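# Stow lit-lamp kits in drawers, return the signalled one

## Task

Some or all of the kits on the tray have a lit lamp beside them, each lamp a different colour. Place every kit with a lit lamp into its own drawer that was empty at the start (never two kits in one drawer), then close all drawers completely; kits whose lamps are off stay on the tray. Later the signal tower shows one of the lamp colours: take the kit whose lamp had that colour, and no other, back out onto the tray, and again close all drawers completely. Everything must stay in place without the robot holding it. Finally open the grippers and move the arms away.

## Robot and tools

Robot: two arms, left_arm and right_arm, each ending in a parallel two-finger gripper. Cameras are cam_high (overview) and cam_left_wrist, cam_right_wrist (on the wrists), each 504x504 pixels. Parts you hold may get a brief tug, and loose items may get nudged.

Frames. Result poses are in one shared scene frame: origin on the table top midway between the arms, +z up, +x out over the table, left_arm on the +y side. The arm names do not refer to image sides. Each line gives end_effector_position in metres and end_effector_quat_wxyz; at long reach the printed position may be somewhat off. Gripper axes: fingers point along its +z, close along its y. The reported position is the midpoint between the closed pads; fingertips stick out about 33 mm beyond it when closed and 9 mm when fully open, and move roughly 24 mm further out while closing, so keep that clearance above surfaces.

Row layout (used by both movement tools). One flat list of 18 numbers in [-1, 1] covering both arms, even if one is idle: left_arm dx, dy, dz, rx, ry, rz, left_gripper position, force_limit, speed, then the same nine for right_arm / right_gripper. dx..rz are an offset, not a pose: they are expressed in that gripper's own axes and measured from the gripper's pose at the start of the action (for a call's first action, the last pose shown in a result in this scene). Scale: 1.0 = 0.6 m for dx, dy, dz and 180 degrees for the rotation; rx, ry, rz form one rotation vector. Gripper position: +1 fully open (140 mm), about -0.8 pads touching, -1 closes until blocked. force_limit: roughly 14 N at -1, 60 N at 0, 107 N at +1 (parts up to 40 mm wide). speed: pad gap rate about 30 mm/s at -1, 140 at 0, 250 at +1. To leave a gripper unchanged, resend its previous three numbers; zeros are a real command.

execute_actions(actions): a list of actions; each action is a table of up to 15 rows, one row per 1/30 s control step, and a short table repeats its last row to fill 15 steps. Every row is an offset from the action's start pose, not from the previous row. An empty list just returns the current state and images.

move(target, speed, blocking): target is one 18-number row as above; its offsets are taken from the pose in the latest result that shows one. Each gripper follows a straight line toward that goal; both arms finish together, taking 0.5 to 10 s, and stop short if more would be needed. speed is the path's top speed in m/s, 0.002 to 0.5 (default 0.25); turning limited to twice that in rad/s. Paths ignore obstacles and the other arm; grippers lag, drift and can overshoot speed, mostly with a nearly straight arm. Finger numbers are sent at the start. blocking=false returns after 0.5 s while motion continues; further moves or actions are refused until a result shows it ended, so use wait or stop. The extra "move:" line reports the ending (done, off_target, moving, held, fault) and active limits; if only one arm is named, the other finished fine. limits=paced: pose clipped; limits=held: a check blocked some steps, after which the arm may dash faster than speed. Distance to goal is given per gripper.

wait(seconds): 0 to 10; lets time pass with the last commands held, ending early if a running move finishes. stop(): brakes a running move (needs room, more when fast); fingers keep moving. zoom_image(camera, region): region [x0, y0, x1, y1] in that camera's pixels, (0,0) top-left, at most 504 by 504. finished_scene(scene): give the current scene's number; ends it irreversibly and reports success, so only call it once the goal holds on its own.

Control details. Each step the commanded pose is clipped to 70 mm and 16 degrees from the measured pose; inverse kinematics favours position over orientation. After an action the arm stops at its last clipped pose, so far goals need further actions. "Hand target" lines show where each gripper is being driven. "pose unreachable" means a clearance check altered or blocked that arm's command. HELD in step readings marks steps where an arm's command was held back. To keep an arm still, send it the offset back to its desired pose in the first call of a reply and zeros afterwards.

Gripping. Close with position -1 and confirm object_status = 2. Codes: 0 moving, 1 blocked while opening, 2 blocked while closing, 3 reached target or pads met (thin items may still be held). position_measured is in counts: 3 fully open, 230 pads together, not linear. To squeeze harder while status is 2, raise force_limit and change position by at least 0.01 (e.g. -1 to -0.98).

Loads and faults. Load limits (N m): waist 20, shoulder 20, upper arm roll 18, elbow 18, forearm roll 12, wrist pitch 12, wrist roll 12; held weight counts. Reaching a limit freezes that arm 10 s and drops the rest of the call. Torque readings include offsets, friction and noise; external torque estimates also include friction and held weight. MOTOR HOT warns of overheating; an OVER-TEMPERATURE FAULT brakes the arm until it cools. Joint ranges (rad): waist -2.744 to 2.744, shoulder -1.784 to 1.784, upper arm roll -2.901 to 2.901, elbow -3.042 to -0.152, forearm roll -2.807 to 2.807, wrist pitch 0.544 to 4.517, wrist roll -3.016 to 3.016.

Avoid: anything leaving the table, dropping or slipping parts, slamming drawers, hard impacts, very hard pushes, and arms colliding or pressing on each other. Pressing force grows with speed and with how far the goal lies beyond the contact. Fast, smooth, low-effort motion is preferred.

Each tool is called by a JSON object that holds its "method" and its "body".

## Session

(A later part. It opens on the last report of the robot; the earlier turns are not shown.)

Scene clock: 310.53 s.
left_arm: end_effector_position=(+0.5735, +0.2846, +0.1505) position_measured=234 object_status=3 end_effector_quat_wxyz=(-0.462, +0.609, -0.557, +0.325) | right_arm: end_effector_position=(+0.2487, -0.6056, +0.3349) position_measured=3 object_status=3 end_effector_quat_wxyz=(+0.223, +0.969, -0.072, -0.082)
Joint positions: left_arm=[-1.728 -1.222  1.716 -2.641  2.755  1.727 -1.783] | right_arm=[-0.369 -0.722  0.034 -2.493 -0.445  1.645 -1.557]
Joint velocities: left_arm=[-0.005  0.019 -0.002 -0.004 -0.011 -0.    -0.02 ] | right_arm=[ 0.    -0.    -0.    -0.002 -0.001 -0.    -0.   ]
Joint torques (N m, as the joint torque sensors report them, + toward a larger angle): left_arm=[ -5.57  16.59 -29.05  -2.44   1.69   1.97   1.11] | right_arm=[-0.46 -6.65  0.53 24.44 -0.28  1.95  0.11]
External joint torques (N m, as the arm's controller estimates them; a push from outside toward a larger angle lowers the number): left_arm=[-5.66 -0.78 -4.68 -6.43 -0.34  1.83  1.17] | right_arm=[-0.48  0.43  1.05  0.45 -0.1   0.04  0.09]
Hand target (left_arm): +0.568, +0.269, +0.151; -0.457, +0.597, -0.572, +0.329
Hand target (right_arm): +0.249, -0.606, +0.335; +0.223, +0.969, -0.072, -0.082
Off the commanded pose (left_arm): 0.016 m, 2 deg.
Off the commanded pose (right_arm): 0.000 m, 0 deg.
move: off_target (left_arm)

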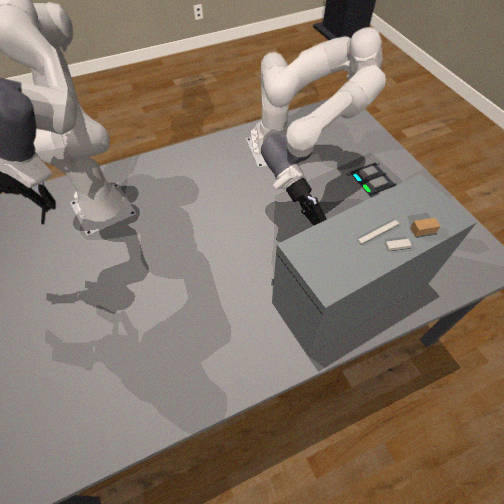

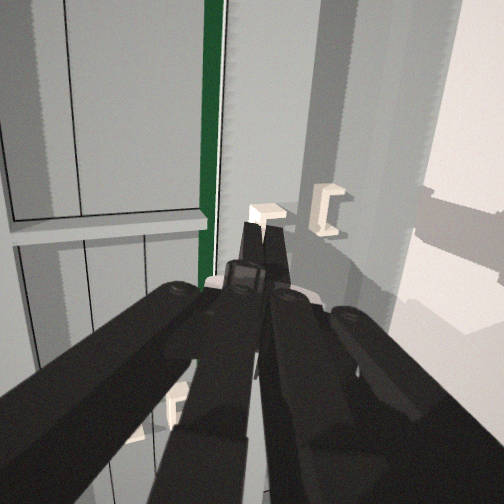

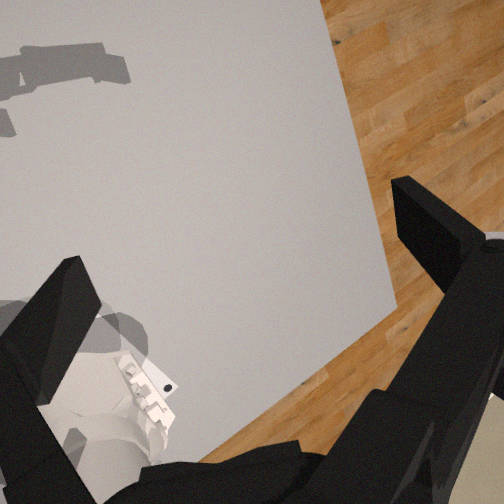

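{"method": "move", "body": {"target": [-0.003,0.04,-0.102,0,0,0,-1,0.8,-0.8,0,0,0,0,0,0,1,0,0], "speed": 0.02}}

Scene clock: 316.23 s.
left_arm: end_effector_position=(+0.5095, +0.2755, +0.1499) position_measured=234 object_status=3 end_effector_quat_wxyz=(-0.457, +0.614, -0.554, +0.328) | right_arm: end_effector_position=(+0.2487, -0.6056, +0.3349) position_measured=3 object_status=3 end_effector_quat_wxyz=(+0.223, +0.969, -0.072, -0.082)
Joint positions: left_arm=[-1.671 -1.118  1.653 -2.818  2.689  1.658 -1.913] | right_arm=[-0.369 -0.722  0.034 -2.493 -0.445  1.645 -1.557]
Joint velocities: left_arm=[-0.001  0.021 -0.009 -0.009 -0.014  0.002 -0.021] | right_arm=[ 0.     0.    -0.001 -0.    -0.001 -0.     0.001]
Joint torques (N m, as the joint torque sensors report them, + toward a larger angle): left_arm=[  0.16  13.85 -25.22   2.76   1.87  -0.55   0.81] | right_arm=[-0.51 -6.16  0.56 24.5  -0.31  1.93  0.12]
External joint torques (N m, as the arm's controller estimates them; a push from outside toward a larger angle lowers the number): left_arm=[ 0.15  0.05 -4.66 -2.56 -0.25 -0.45  0.87] | right_arm=[-0.5   0.86  1.12  0.54 -0.13  0.02  0.1 ]
Hand target (left_arm): +0.509, +0.274, +0.153; -0.461, +0.608, -0.558, +0.326
Hand target (right_arm): +0.249, -0.606, +0.335; +0.223, +0.969, -0.072, -0.082
Off the commanded pose (left_arm): 0.001 m, 1 deg.
Off the commanded pose (right_arm): 0.000 m, 0 deg.
move: done

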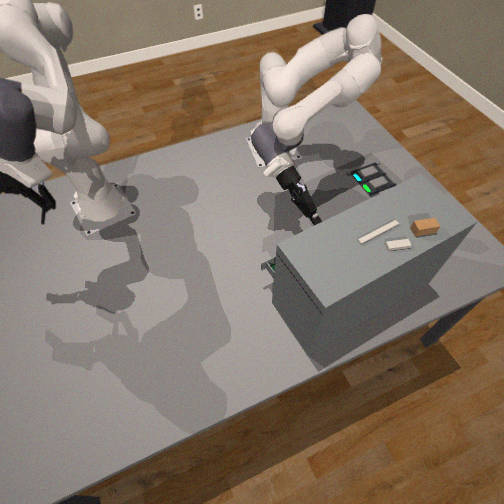

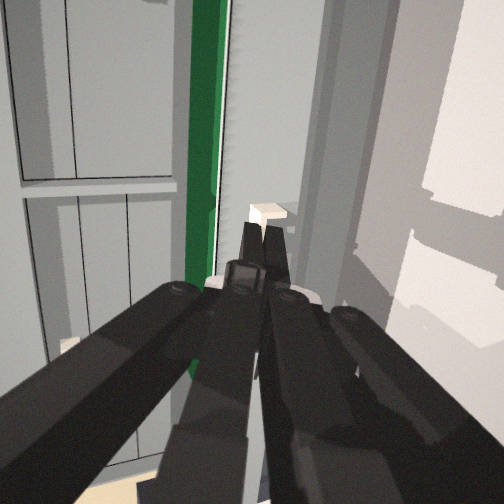

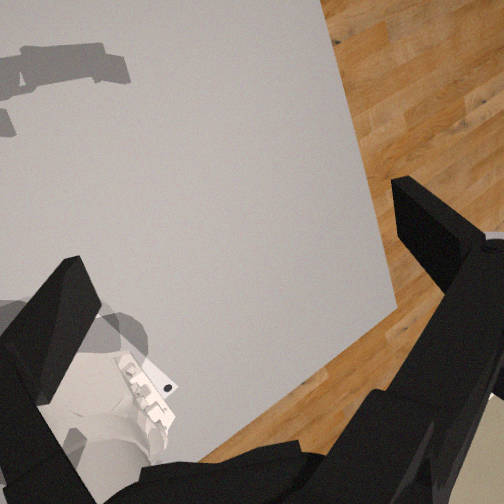

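{"method": "move", "body": {"target": [0,0.008,-0.02,0,0,0,-1,0.8,-0.8,0,0,0,0,0,0,1,0,0], "speed": 0.02}}

{"method": "move", "body": {"target": [0,0,0,0,0,0,-0.6,0.8,0,0,0,0,0,0,0,1,0,0]}}

{"method": "move", "body": {"target": [0,0,-0.045,0,0,0,-0.6,0.8,0,0,0,0,0,0,0,1,0,0], "speed": 0.05}}

{"method": "move", "body": {"target": [-0.1,-0.2,-0.06,-0.2,0,0,-0.6,0.8,0,0,0,0,0,0,0,1,0,0], "speed": 0.15}}

Scene clock: 319.30 s.
left_arm: end_effector_position=(+0.4988, +0.2739, +0.1497) position_measured=235 object_status=3 end_effector_quat_wxyz=(-0.455, +0.618, -0.549, +0.332) | right_arm: end_effector_position=(+0.2487, -0.6056, +0.3349) position_measured=3 object_status=3 end_effector_quat_wxyz=(+0.223, +0.969, -0.072, -0.082)
Joint positions: left_arm=[-1.664 -1.104  1.641 -2.846  2.677  1.644 -1.946] | right_arm=[-0.369 -0.722  0.034 -2.493 -0.445  1.645 -1.557]
Joint velocities: left_arm=[ 0.     0.016 -0.008 -0.006 -0.012 -0.    -0.017] | right_arm=[ 0.002 -0.001  0.     0.001  0.001 -0.    -0.   ]
Joint torques (N m, as the joint torque sensors report them, + toward a larger angle): left_arm=[  0.91  14.56 -23.2    2.3    1.36  -0.47   0.82] | right_arm=[-0.52 -6.49  0.59 24.45 -0.29  1.91  0.14]
External joint torques (N m, as the arm's controller estimates them; a push from outside toward a larger angle lowers the number): left_arm=[ 0.92  1.22 -3.17 -3.18 -0.8  -0.35  0.88] | right_arm=[-0.56  0.64  1.1   0.39 -0.12 -0.01  0.12]
Hand target (left_arm): +0.497, +0.273, +0.150; -0.457, +0.614, -0.554, +0.329
Hand target (right_arm): +0.249, -0.606, +0.335; +0.223, +0.969, -0.072, -0.082
Off the commanded pose (left_arm): 0.002 m, 1 deg.
Off the commanded pose (right_arm): 0.000 m, 0 deg.
move: done

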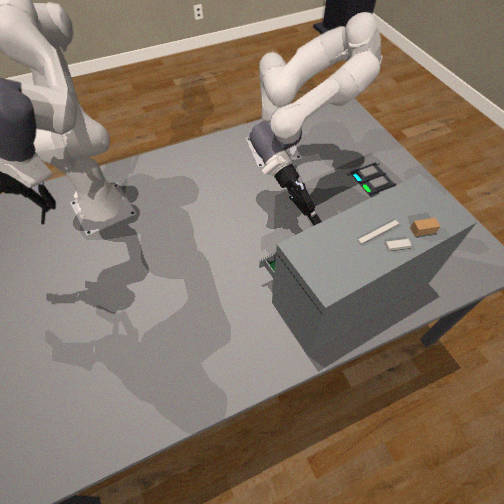

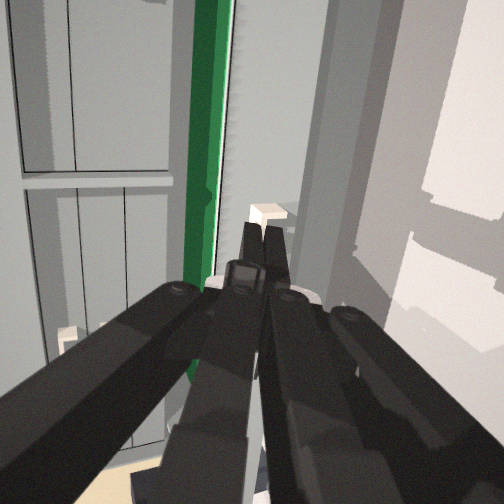

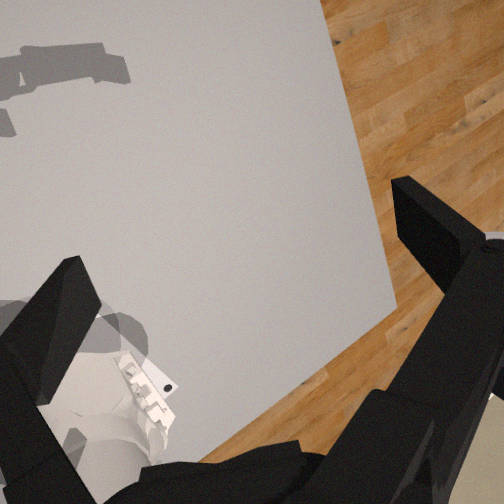

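Scene clock: 319.80 s.
left_arm: end_effector_position=(+0.4987, +0.2739, +0.1497) position_measured=205 object_status=3 end_effector_quat_wxyz=(-0.454, +0.618, -0.549, +0.332) | right_arm: end_effector_position=(+0.2487, -0.6056, +0.3349) position_measured=3 object_status=3 end_effector_quat_wxyz=(+0.223, +0.969, -0.072, -0.082)
Joint positions: left_arm=[-1.664 -1.104  1.64  -2.846  2.677  1.644 -1.948] | right_arm=[-0.369 -0.722  0.034 -2.493 -0.445  1.645 -1.557]
Joint velocities: left_arm=[-0.001  0.     0.     0.     0.    -0.     0.001] | right_arm=[ 0.    -0.     0.001 -0.001  0.     0.     0.001]
Joint torques (N m, as the joint torque sensors report them, + toward a larger angle): left_arm=[  0.07  12.09 -21.48   5.65   1.98  -0.07   0.11] | right_arm=[-0.56 -6.2   0.57 24.51 -0.3   1.93  0.12]
External joint torques (N m, as the arm's controller estimates them; a push from outside toward a larger angle lowers the number): left_arm=[ 0.09 -1.27 -1.46  0.25 -0.16  0.04  0.17] | right_arm=[-0.55  0.9   1.13  0.5  -0.12  0.02  0.1 ]
Hand target (left_arm): +0.499, +0.274, +0.150; -0.455, +0.618, -0.549, +0.332
Hand target (right_arm): +0.249, -0.606, +0.335; +0.223, +0.969, -0.072, -0.082
Off the commanded pose (left_arm): 0.000 m, 0 deg.
Off the commanded pose (right_arm): 0.000 m, 0 deg.
move: done

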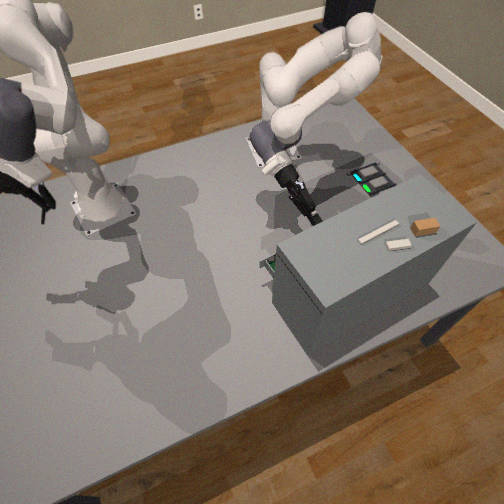

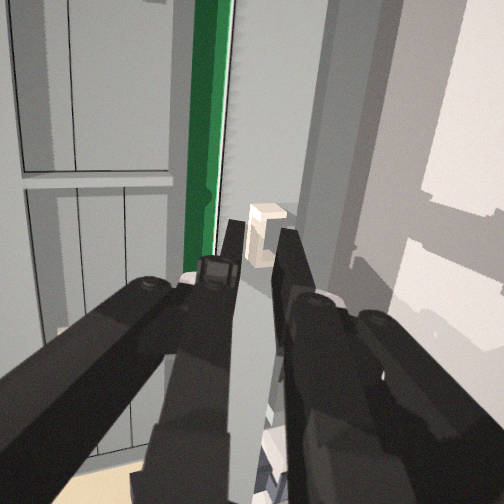

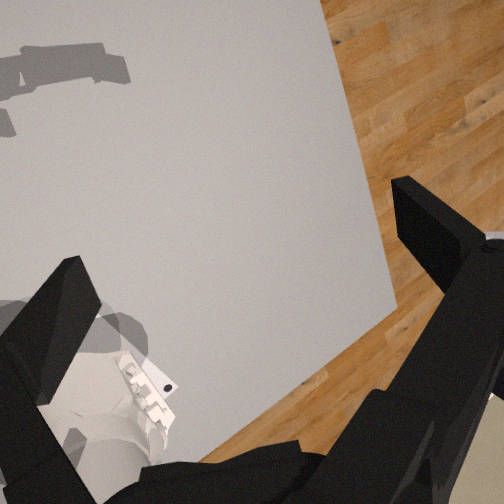

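Scene clock: 320.67 s.
left_arm: end_effector_position=(+0.4755, +0.2667, +0.1606) position_measured=205 object_status=3 end_effector_quat_wxyz=(-0.454, +0.617, -0.550, +0.334) | right_arm: end_effector_position=(+0.2487, -0.6056, +0.3349) position_measured=3 object_status=3 end_effector_quat_wxyz=(+0.223, +0.969, -0.072, -0.082)
Joint positions: left_arm=[-1.632 -1.11   1.578 -2.913  2.637  1.606 -1.948] | right_arm=[-0.369 -0.722  0.034 -2.493 -0.445  1.645 -1.557]
Joint velocities: left_arm=[ 0.001 -0.002 -0.002  0.    -0.01  -0.011 -0.001] | right_arm=[ 0.     0.     0.001  0.001  0.    -0.001  0.001]
Joint torques (N m, as the joint torque sensors report them, + toward a larger angle): left_arm=[  1.7   10.26 -20.74   4.46   0.98  -0.51  -0.01] | right_arm=[-0.45 -6.39  0.46 24.44 -0.29  1.93  0.1 ]
External joint torques (N m, as the arm's controller estimates them; a push from outside toward a larger angle lowers the number): left_arm=[ 1.75 -1.78 -1.81 -1.37 -1.27 -0.41  0.04] | right_arm=[-0.46  0.77  1.    0.36 -0.1   0.01  0.08]
Hand target (left_arm): +0.474, +0.269, +0.160; -0.454, +0.619, -0.549, +0.332
Hand target (right_arm): +0.249, -0.606, +0.335; +0.223, +0.969, -0.072, -0.082
Off the commanded pose (left_arm): 0.002 m, 0 deg.
Off the commanded pose (right_arm): 0.000 m, 0 deg.
move: done

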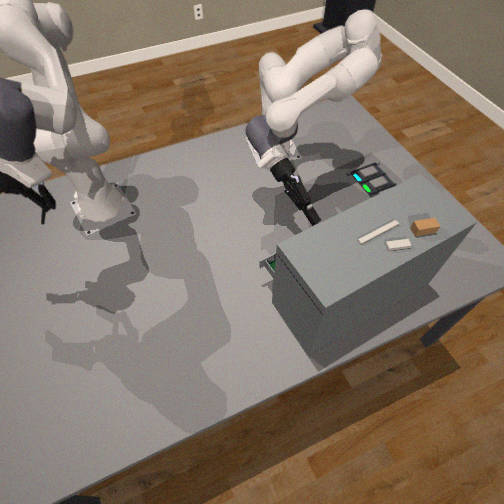

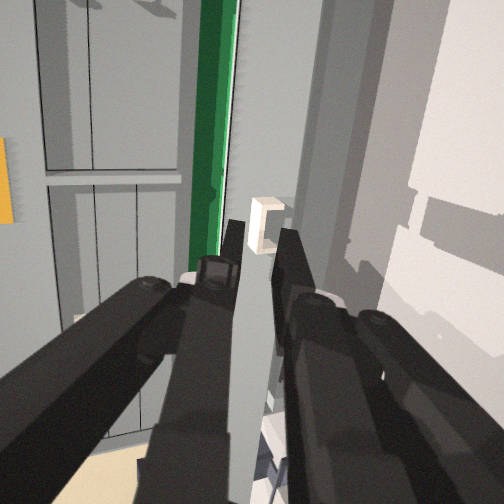

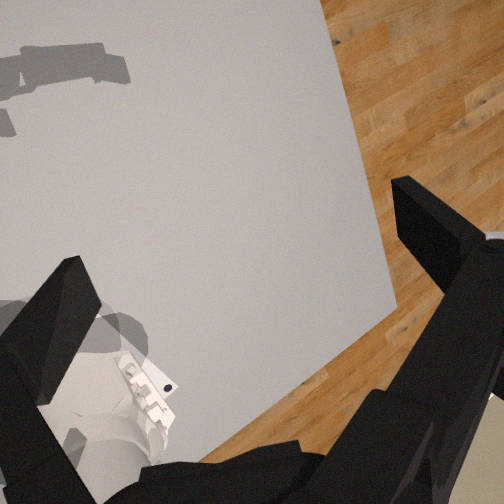

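Scene clock: 323.50 s.
left_arm: end_effector_position=(+0.4801, +0.3202, +0.2870) position_measured=205 object_status=3 end_effector_quat_wxyz=(-0.241, +0.733, -0.620, +0.142) | right_arm: end_effector_position=(+0.2487, -0.6056, +0.3349) position_measured=3 object_status=3 end_effector_quat_wxyz=(+0.223, +0.969, -0.072, -0.082)
Joint positions: left_arm=[-1.514 -1.226  1.027 -2.45   1.498  1.617 -1.236] | right_arm=[-0.369 -0.722  0.034 -2.493 -0.445  1.645 -1.557]
Joint velocities: left_arm=[-0.001 -0.001 -0.001  0.    -0.002 -0.003  0.031] | right_arm=[-0.001  0.    -0.001  0.001  0.001 -0.    -0.001]
Joint torques (N m, as the joint torque sensors report them, + toward a larger angle): left_arm=[ -1.72  13.3  -25.72  14.59   0.75   1.76   0.37] | right_arm=[-0.37 -6.47  0.46 24.23 -0.29  1.89  0.13]
External joint torques (N m, as the arm's controller estimates them; a push from outside toward a larger angle lowers the number): left_arm=[-1.69 -1.61 -2.11  0.91 -1.19 -0.59  0.41] | right_arm=[-0.3   0.65  1.09  0.17 -0.09 -0.02  0.11]
Hand target (left_arm): +0.479, +0.320, +0.287; -0.241, +0.729, -0.625, +0.139
Hand target (right_arm): +0.249, -0.606, +0.335; +0.223, +0.969, -0.072, -0.082
Off the commanded pose (left_arm): 0.005 m, 1 deg.
Off the commanded pose (right_arm): 0.000 m, 0 deg.
move: off_target (left_arm)

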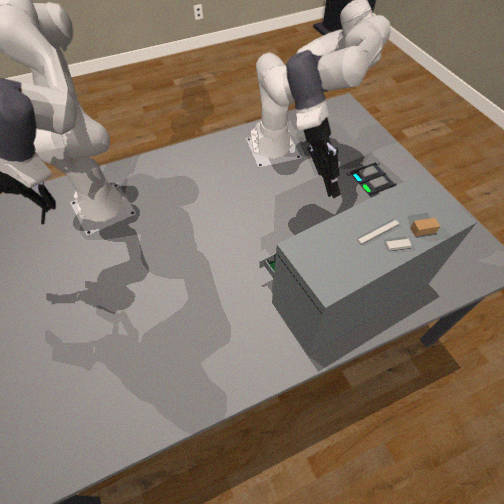

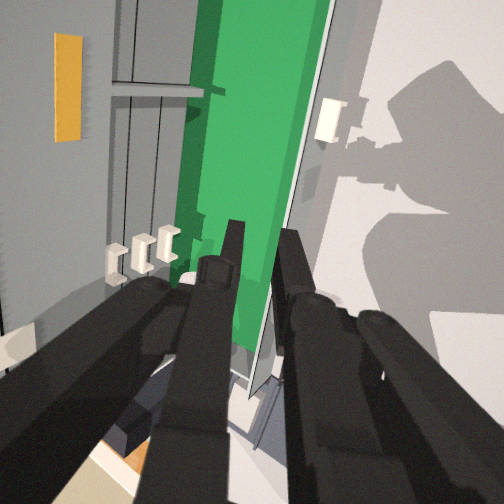

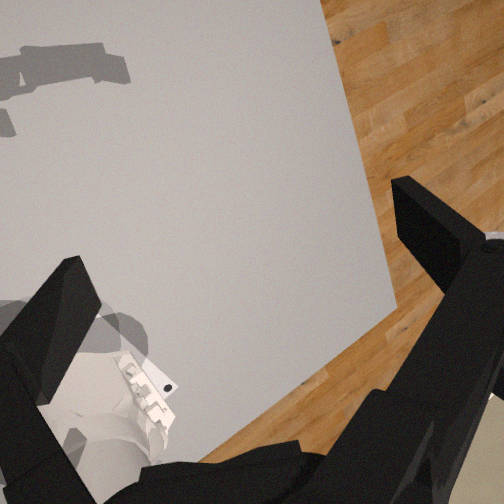

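{"method": "move", "body": {"target": [-0.577,0.078,0.132,-0.173,0.054,0.085,-0.2,0,0,0,0,0,0,0,0,1,0,0], "speed": 0.2}}

{"method": "move", "body": {"target": [0,0,0.24,0,0,0,-0.2,0,0,0,0,0,0,0,0,1,0,0], "speed": 0.12}}

Scene clock: 329.00 s.
left_arm: end_effector_position=(+0.4139, +0.6717, +0.2214) position_measured=154 object_status=3 end_effector_quat_wxyz=(+0.003, +0.674, -0.738, -0.011) | right_arm: end_effector_position=(+0.2487, -0.6056, +0.3349) position_measured=3 object_status=3 end_effector_quat_wxyz=(+0.223, +0.969, -0.072, -0.082)
Joint positions: left_arm=[-1.263 -1.443  1.19  -1.897  1.326  1.235 -0.124] | right_arm=[-0.369 -0.722  0.034 -2.493 -0.445  1.645 -1.557]
Joint velocities: left_arm=[ 0.001  0.    -0.001 -0.002 -0.    -0.001  0.031] | right_arm=[ 0.     0.    -0.001 -0.001 -0.001  0.     0.   ]
Joint torques (N m, as the joint torque sensors report them, + toward a larger angle): left_arm=[ -1.2   29.67 -30.88   4.62   0.86   2.01   0.32] | right_arm=[-0.36 -6.43  0.39 24.29 -0.33  1.91  0.13]
External joint torques (N m, as the arm's controller estimates them; a push from outside toward a larger angle lowers the number): left_arm=[-1.28 -1.76 -1.02  1.02  0.07 -0.44  0.32] | right_arm=[-0.36  0.64  0.95  0.28 -0.14  0.    0.11]
Hand target (left_arm): +0.414, +0.672, +0.221; -0.004, -0.670, +0.743, +0.013
Hand target (right_arm): +0.249, -0.606, +0.335; +0.223, +0.969, -0.072, -0.082
Off the commanded pose (left_arm): 0.007 m, 2 deg.
Off the commanded pose (right_arm): 0.000 m, 0 deg.
move: off_target (left_arm)

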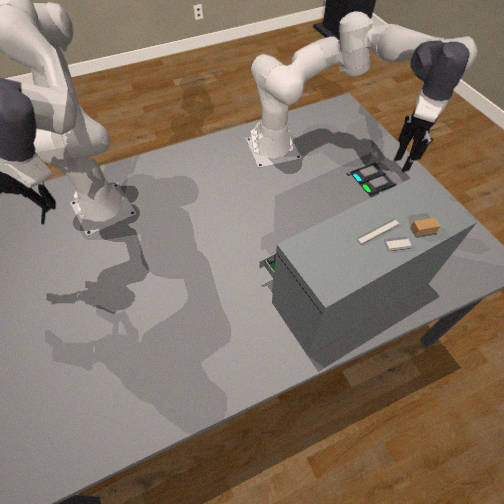

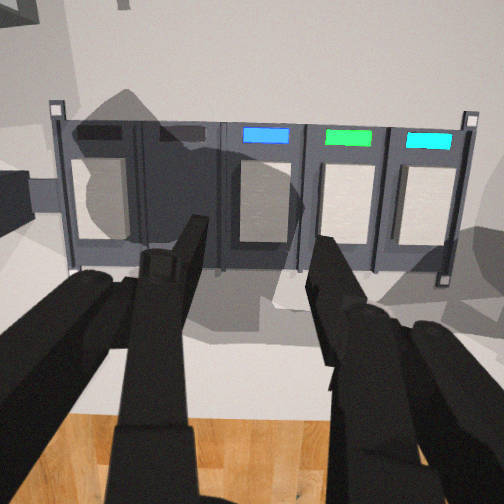

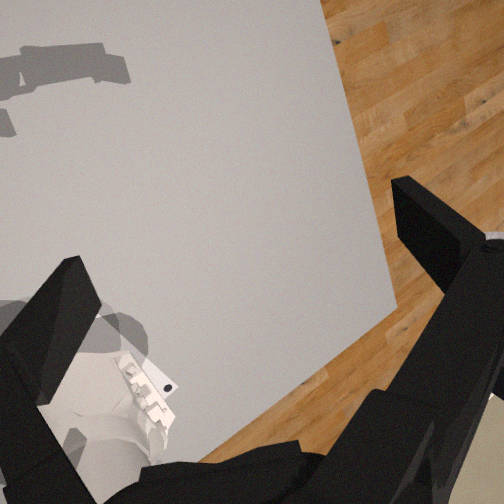

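Scene clock: 330.70 s.
left_arm: end_effector_position=(+0.4100, +0.6729, +0.0766) position_measured=154 object_status=3 end_effector_quat_wxyz=(+0.005, +0.673, -0.740, -0.015) | right_arm: end_effector_position=(+0.2487, -0.6056, +0.3349) position_measured=3 object_status=3 end_effector_quat_wxyz=(+0.223, +0.969, -0.072, -0.082)
Joint positions: left_arm=[-1.187 -1.606  1.414 -2.05   1.537  1.385 -0.133] | right_arm=[-0.369 -0.722  0.034 -2.493 -0.445  1.645 -1.557]
Joint velocities: left_arm=[ 0.002  0.001 -0.001 -0.002  0.004  0.009  0.   ] | right_arm=[ 0.001 -0.001  0.     0.    -0.001 -0.     0.   ]
Joint torques (N m, as the joint torque sensors report them, + toward a larger angle): left_arm=[  1.28  25.71 -32.45  -1.     1.82   2.89  -0.13] | right_arm=[-0.46 -6.68  0.61 24.52 -0.32  1.94  0.14]
External joint torques (N m, as the arm's controller estimates them; a push from outside toward a larger angle lowers the number): left_arm=[ 1.25 -3.98 -1.13 -0.92  1.    0.47 -0.13] | right_arm=[-0.47  0.45  1.17  0.41 -0.13  0.01  0.12]
Hand target (left_arm): +0.411, +0.674, +0.076; -0.003, -0.674, +0.738, +0.014
Hand target (right_arm): +0.249, -0.606, +0.335; +0.223, +0.969, -0.072, -0.082
Off the commanded pose (left_arm): 0.001 m, 1 deg.
Off the commanded pose (right_arm): 0.000 m, 0 deg.
move: done

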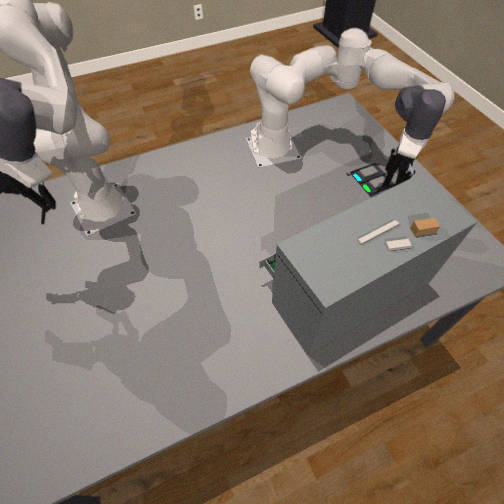

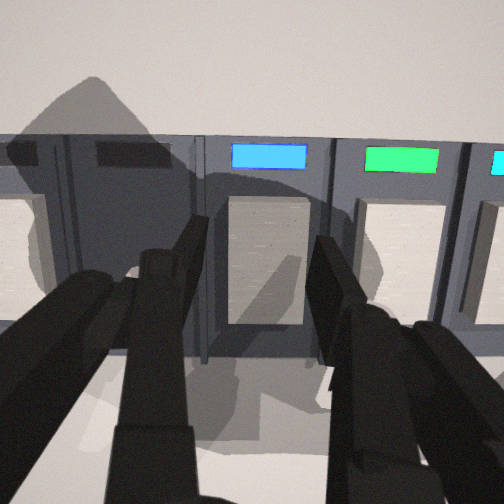

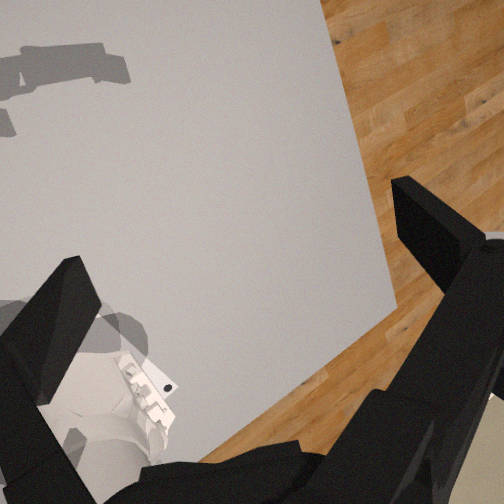

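{"method": "move", "body": {"target": [0.014,0.008,0.04,0,0,0,-0.2,0,0,0,0,0,0,0,0,1,0,0], "speed": 0.025}}

{"method": "move", "body": {"target": [0,0,0,0,0,0,-1,0,0,0,0,0,0,0,0,1,0,0]}}

{"method": "move", "body": {"target": [0,0,-0.36,0,0,0,-1,0,0,0,0,0,0,0,0,1,0,0], "speed": 0.12}}

{"method": "move", "body": {"target": [0.53,-0.2,0,0,-0.03,0.49,-1,0,0,0,0,0,0,0,0,1,0,0], "speed": 0.2}}

Scene clock: 334.70 s.
left_arm: end_effector_position=(+0.4031, +0.6647, +0.0534) position_measured=154 object_status=3 end_effector_quat_wxyz=(+0.008, +0.670, -0.742, -0.016) | right_arm: end_effector_position=(+0.2487, -0.6056, +0.3349) position_measured=3 object_status=3 end_effector_quat_wxyz=(+0.223, +0.969, -0.072, -0.082)
Joint positions: left_arm=[-1.164 -1.626  1.455 -2.091  1.566  1.409 -0.143] | right_arm=[-0.369 -0.722  0.034 -2.493 -0.445  1.645 -1.557]
Joint velocities: left_arm=[ 0.001 -0.001 -0.    -0.002  0.004  0.007 -0.005] | right_arm=[ 0.    -0.     0.001 -0.     0.    -0.    -0.001]
Joint torques (N m, as the joint torque sensors report them, + toward a larger angle): left_arm=[  1.69  25.04 -31.68  -1.99   1.68   2.84  -0.21] | right_arm=[-0.41 -6.41  0.52 24.36 -0.31  1.9   0.16]
External joint torques (N m, as the arm's controller estimates them; a push from outside toward a larger angle lowers the number): left_arm=[ 1.72 -3.63 -0.48 -1.36  0.87  0.42 -0.22] | right_arm=[-0.42  0.71  1.06  0.28 -0.13 -0.02  0.14]
Hand target (left_arm): +0.404, +0.665, +0.052; -0.005, -0.673, +0.740, +0.015
Hand target (right_arm): +0.249, -0.606, +0.335; +0.223, +0.969, -0.072, -0.082
Off the commanded pose (left_arm): 0.001 m, 0 deg.
Off the commanded pose (right_arm): 0.000 m, 0 deg.
move: done

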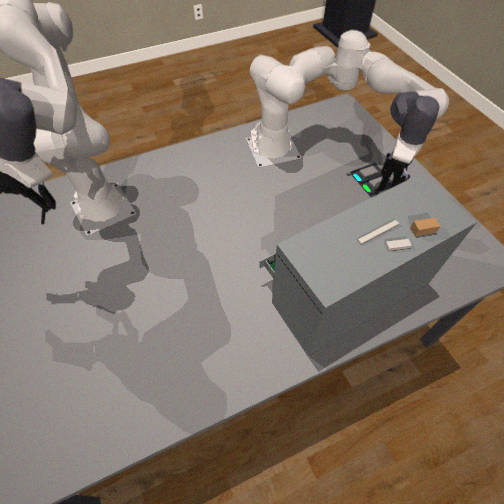

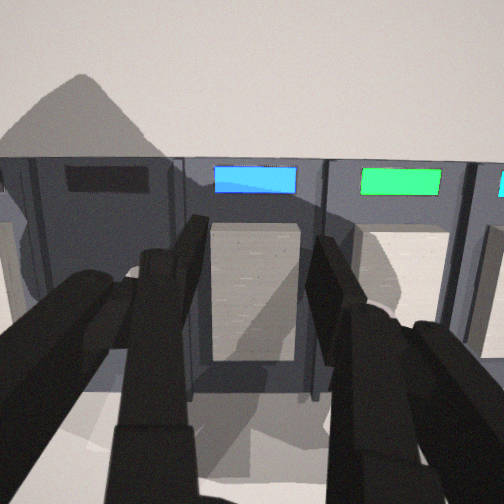

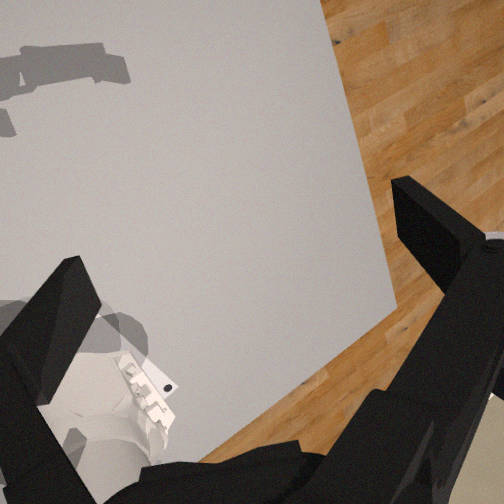

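Scene clock: 335.20 s.
left_arm: end_effector_position=(+0.4035, +0.6648, +0.0540) position_measured=175 object_status=2 end_effector_quat_wxyz=(+0.007, +0.670, -0.742, -0.015) | right_arm: end_effector_position=(+0.2487, -0.6056, +0.3349) position_measured=3 object_status=3 end_effector_quat_wxyz=(+0.223, +0.969, -0.072, -0.082)
Joint positions: left_arm=[-1.164 -1.626  1.454 -2.091  1.566  1.409 -0.143] | right_arm=[-0.369 -0.722  0.034 -2.493 -0.445  1.645 -1.557]
Joint velocities: left_arm=[-0.001 -0.    -0.001 -0.001  0.     0.    -0.001] | right_arm=[ 0.001  0.001  0.001 -0.002 -0.001 -0.     0.003]
Joint torques (N m, as the joint torque sensors report them, + toward a larger angle): left_arm=[  0.37  26.   -32.22  -0.54   0.69   2.35   0.09] | right_arm=[-0.5  -6.47  0.68 24.27 -0.29  1.92  0.1 ]
External joint torques (N m, as the arm's controller estimates them; a push from outside toward a larger angle lowers the number): left_arm=[ 0.47 -2.73 -0.95  0.11 -0.12 -0.08  0.09] | right_arm=[-0.52  0.59  1.2   0.27 -0.1   0.01  0.08]
Hand target (left_arm): +0.403, +0.665, +0.053; -0.008, -0.670, +0.742, +0.016
Hand target (right_arm): +0.249, -0.606, +0.335; +0.223, +0.969, -0.072, -0.082
Off the commanded pose (left_arm): 0.001 m, 0 deg.
Off the commanded pose (right_arm): 0.000 m, 0 deg.
move: done

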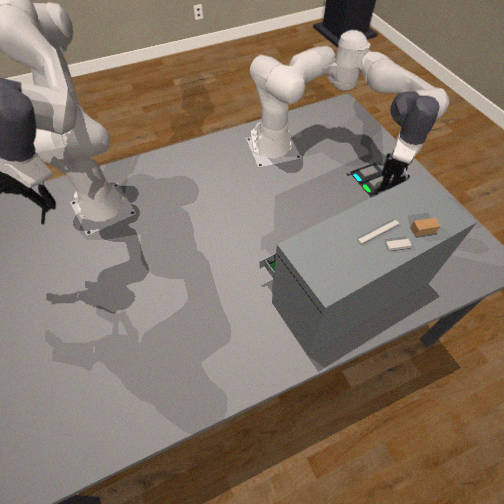

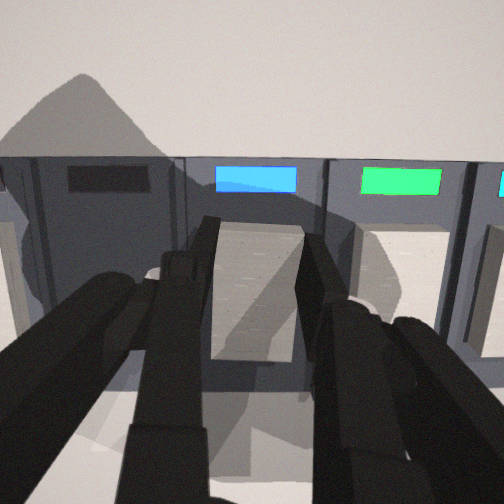

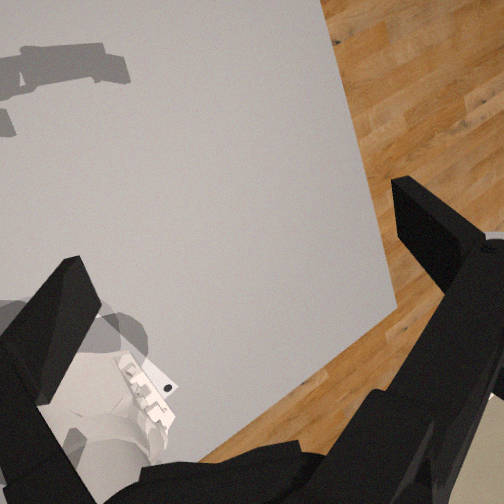

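Scene clock: 337.47 s.
left_arm: end_effector_position=(+0.4104, +0.6641, +0.2711) position_measured=175 object_status=2 end_effector_quat_wxyz=(+0.005, +0.673, -0.739, -0.011) | right_arm: end_effector_position=(+0.2487, -0.6056, +0.3349) position_measured=3 object_status=3 end_effector_quat_wxyz=(+0.223, +0.969, -0.072, -0.082)
Joint positions: left_arm=[-1.289 -1.375  1.125 -1.83   1.253  1.18  -0.121] | right_arm=[-0.369 -0.722  0.034 -2.493 -0.445  1.645 -1.557]
Joint velocities: left_arm=[-0.002  0.     0.001  0.001 -0.003 -0.014  0.009] | right_arm=[-0.     0.001  0.002 -0.001 -0.    -0.    -0.001]
Joint torques (N m, as the joint torque sensors report them, + toward a larger angle): left_arm=[ -1.01  29.83 -31.35   6.19  -0.56   1.86   0.23] | right_arm=[-0.41 -6.18  0.39 24.3  -0.3   1.9   0.12]
External joint torques (N m, as the arm's controller estimates them; a push from outside toward a larger angle lowers the number): left_arm=[-0.86 -1.66 -2.6   1.62 -1.31 -0.59  0.23] | right_arm=[-0.43  0.9   0.91  0.27 -0.11 -0.02  0.1 ]
Hand target (left_arm): +0.410, +0.662, +0.272; -0.007, -0.670, +0.742, +0.012
Hand target (right_arm): +0.249, -0.606, +0.335; +0.223, +0.969, -0.072, -0.082
Off the commanded pose (left_arm): 0.002 m, 1 deg.
Off the commanded pose (right_arm): 0.000 m, 0 deg.
move: done

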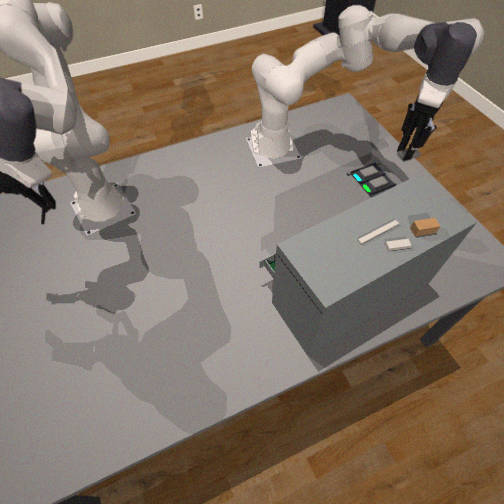

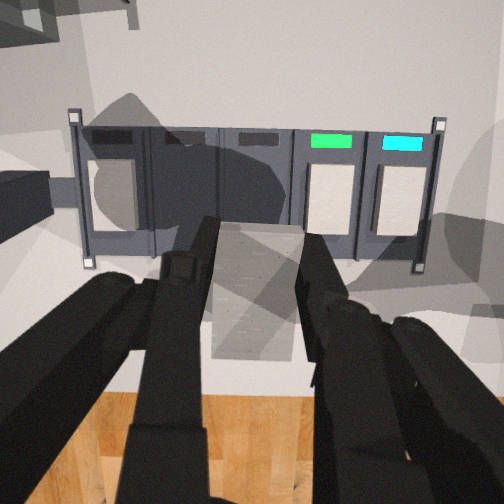

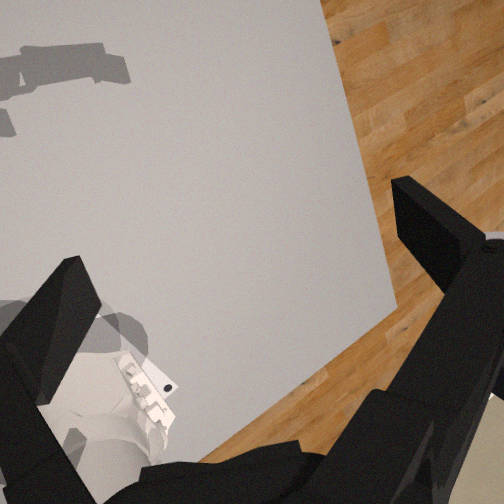

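Scene clock: 342.07 s.
left_arm: end_effector_position=(+0.4963, +0.3318, +0.2739) position_measured=175 object_status=2 end_effector_quat_wxyz=(+0.027, +0.026, +0.999, +0.028) | right_arm: end_effector_position=(+0.2487, -0.6056, +0.3349) position_measured=3 object_status=3 end_effector_quat_wxyz=(+0.223, +0.969, -0.072, -0.082)
Joint positions: left_arm=[-1.91  -1.41   1.089 -1.902  1.324  1.172  0.744] | right_arm=[-0.369 -0.722  0.034 -2.493 -0.445  1.645 -1.557]
Joint velocities: left_arm=[-0.001 -0.     0.001 -0.001 -0.001  0.001  0.031] | right_arm=[ 0.    -0.    -0.002  0.    -0.    -0.    -0.   ]
Joint torques (N m, as the joint torque sensors report them, + toward a larger angle): left_arm=[ -0.62  28.51 -30.24   5.71   1.74   2.39   0.29] | right_arm=[-0.44 -6.41  0.33 24.42 -0.27  1.91  0.11]
External joint torques (N m, as the arm's controller estimates them; a push from outside toward a larger angle lowers the number): left_arm=[-0.48 -1.99 -1.74  1.29  0.78 -0.04  0.29] | right_arm=[-0.4   0.75  0.93  0.35 -0.08  0.    0.09]
Hand target (left_arm): +0.498, +0.332, +0.274; +0.027, +0.031, +0.999, +0.029
Hand target (right_arm): +0.249, -0.606, +0.335; +0.223, +0.969, -0.072, -0.082
Off the commanded pose (left_arm): 0.010 m, 1 deg.
Off the commanded pose (right_arm): 0.000 m, 0 deg.
move: off_target (left_arm)

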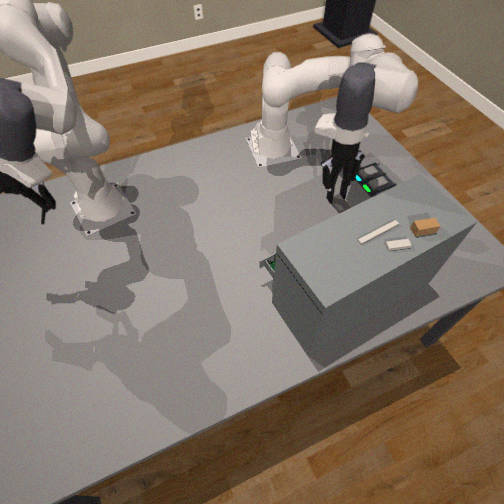

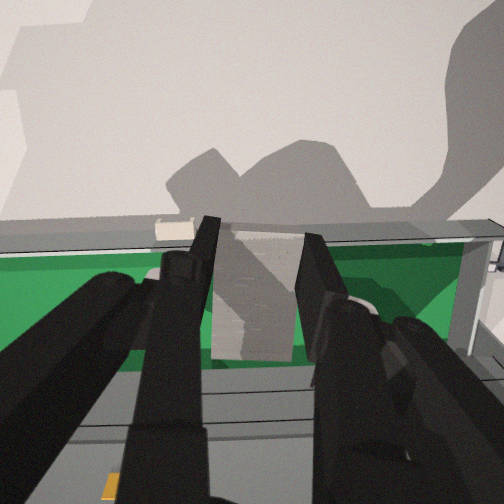

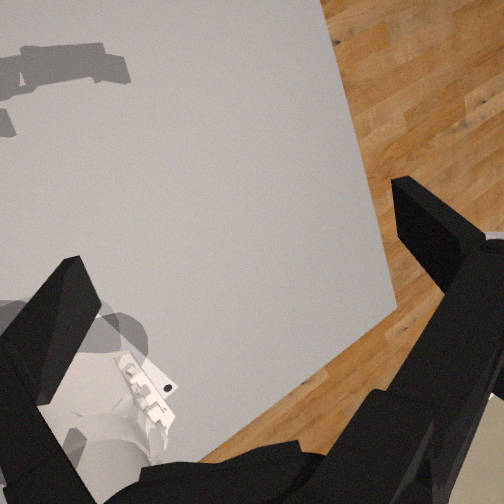

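{"method": "move", "body": {"target": [-0.08,0.026,0.125,0.018,-0.04,0,-1,0,0,0,0,0,0,0,0,1,0,0], "speed": 0.06}}

Scene clock: 345.27 s.
left_arm: end_effector_position=(+0.5475, +0.3493, +0.2005) position_measured=175 object_status=2 end_effector_quat_wxyz=(+0.084, +0.024, +0.996, -0.000) | right_arm: end_effector_position=(+0.2487, -0.6056, +0.3349) position_measured=3 object_status=3 end_effector_quat_wxyz=(+0.223, +0.969, -0.072, -0.082)
Joint positions: left_arm=[-1.838 -1.583  1.188 -1.996  1.544  1.335  0.804] | right_arm=[-0.369 -0.722  0.034 -2.493 -0.445  1.645 -1.557]
Joint velocities: left_arm=[ 0.    -0.001 -0.    -0.001  0.006  0.008  0.01 ] | right_arm=[ 0.001  0.001 -0.    -0.001 -0.    -0.    -0.001]
Joint torques (N m, as the joint torque sensors report them, + toward a larger angle): left_arm=[  2.1   26.99 -31.33  -0.98   2.04   3.26   0.14] | right_arm=[-0.47 -6.35  0.48 24.24 -0.29  1.91  0.1 ]
External joint torques (N m, as the arm's controller estimates them; a push from outside toward a larger angle lowers the number): left_arm=[ 2.21 -4.15 -1.16 -1.89  0.97  0.56  0.15] | right_arm=[-0.48  0.7   1.02  0.23 -0.11 -0.01  0.08]
Hand target (left_arm): +0.549, +0.349, +0.201; +0.087, +0.027, +0.996, -0.000
Hand target (right_arm): +0.249, -0.606, +0.335; +0.223, +0.969, -0.072, -0.082
Off the commanded pose (left_arm): 0.003 m, 1 deg.
Off the commanded pose (right_arm): 0.000 m, 0 deg.
move: done

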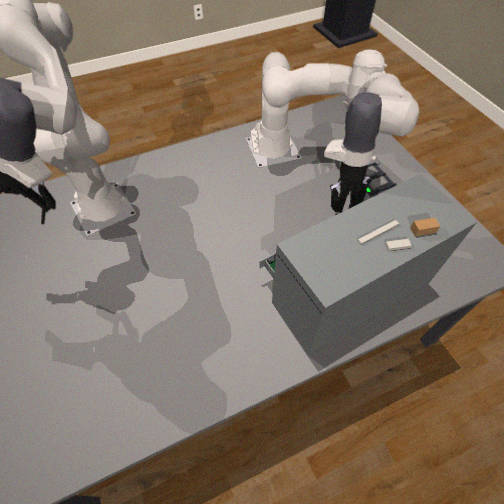

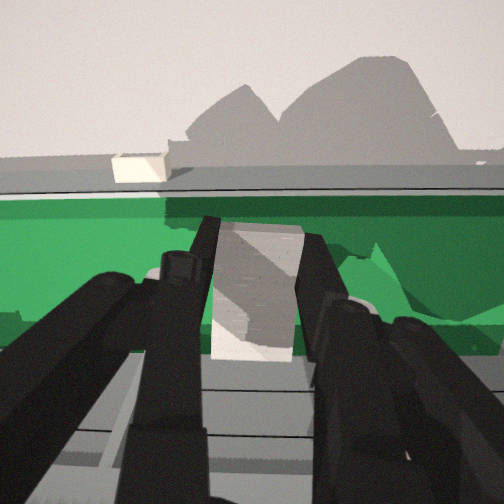

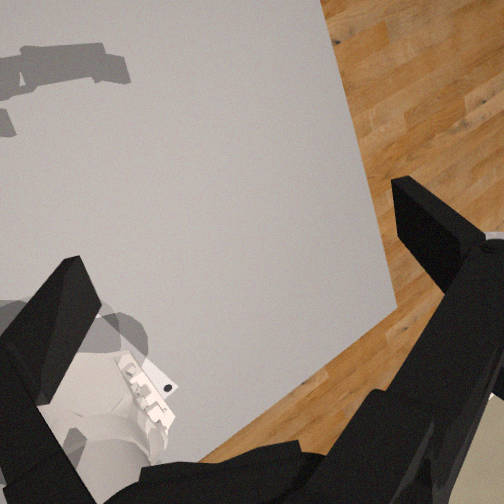

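{"method": "move", "body": {"target": [-0.012,0,0.055,0,0,0,-1,0,0,0,0,0,0,0,0,1,0,0], "speed": 0.02}}

Scene clock: 348.37 s.
left_arm: end_effector_position=(+0.5575, +0.3493, +0.1690) position_measured=175 object_status=2 end_effector_quat_wxyz=(+0.081, +0.022, +0.996, +0.001) | right_arm: end_effector_position=(+0.2487, -0.6056, +0.3349) position_measured=3 object_status=3 end_effector_quat_wxyz=(+0.223, +0.969, -0.072, -0.082)
Joint positions: left_arm=[-1.841 -1.604  1.248 -1.991  1.588  1.375  0.81 ] | right_arm=[-0.369 -0.722  0.034 -2.493 -0.445  1.645 -1.557]
Joint velocities: left_arm=[-0.001 -0.001 -0.001  0.001  0.004  0.01   0.003] | right_arm=[ 0.001  0.    -0.     0.001 -0.     0.    -0.   ]
Joint torques (N m, as the joint torque sensors report them, + toward a larger angle): left_arm=[ -1.35  27.78 -31.43   0.86   2.15   3.25   0.17] | right_arm=[-0.51 -6.26  0.73 24.32 -0.29  1.91  0.13]
External joint torques (N m, as the arm's controller estimates them; a push from outside toward a larger angle lowers the number): left_arm=[-1.27 -3.69 -0.54  0.68  1.08  0.54  0.17] | right_arm=[-0.54  0.9   1.25  0.18 -0.11 -0.03  0.11]
Hand target (left_arm): +0.560, +0.348, +0.169; +0.084, +0.024, +0.996, +0.000
Hand target (right_arm): +0.249, -0.606, +0.335; +0.223, +0.969, -0.072, -0.082
Off the commanded pose (left_arm): 0.003 m, 0 deg.
Off the commanded pose (right_arm): 0.000 m, 0 deg.
move: done

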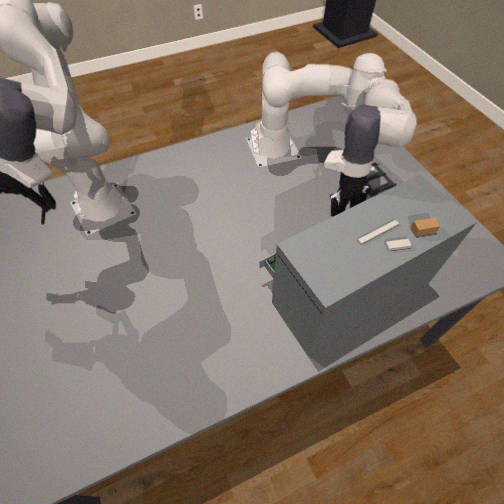

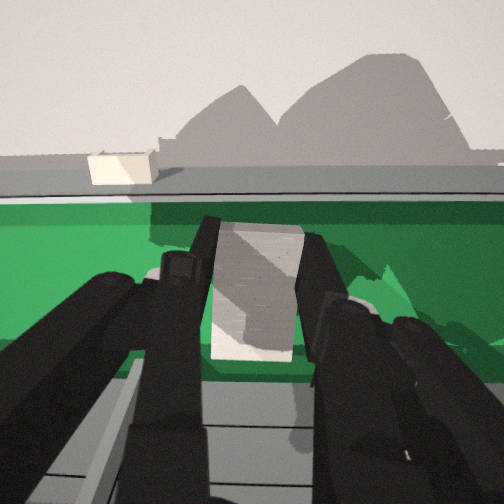

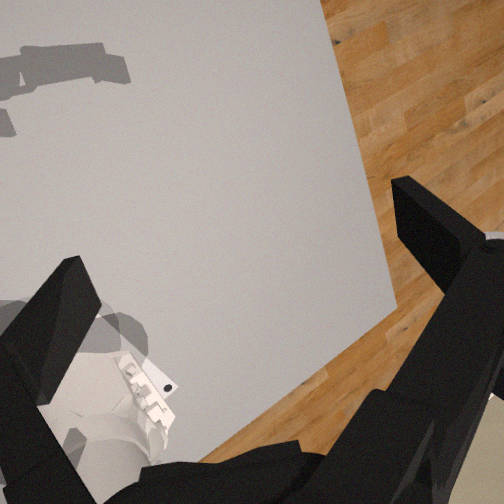

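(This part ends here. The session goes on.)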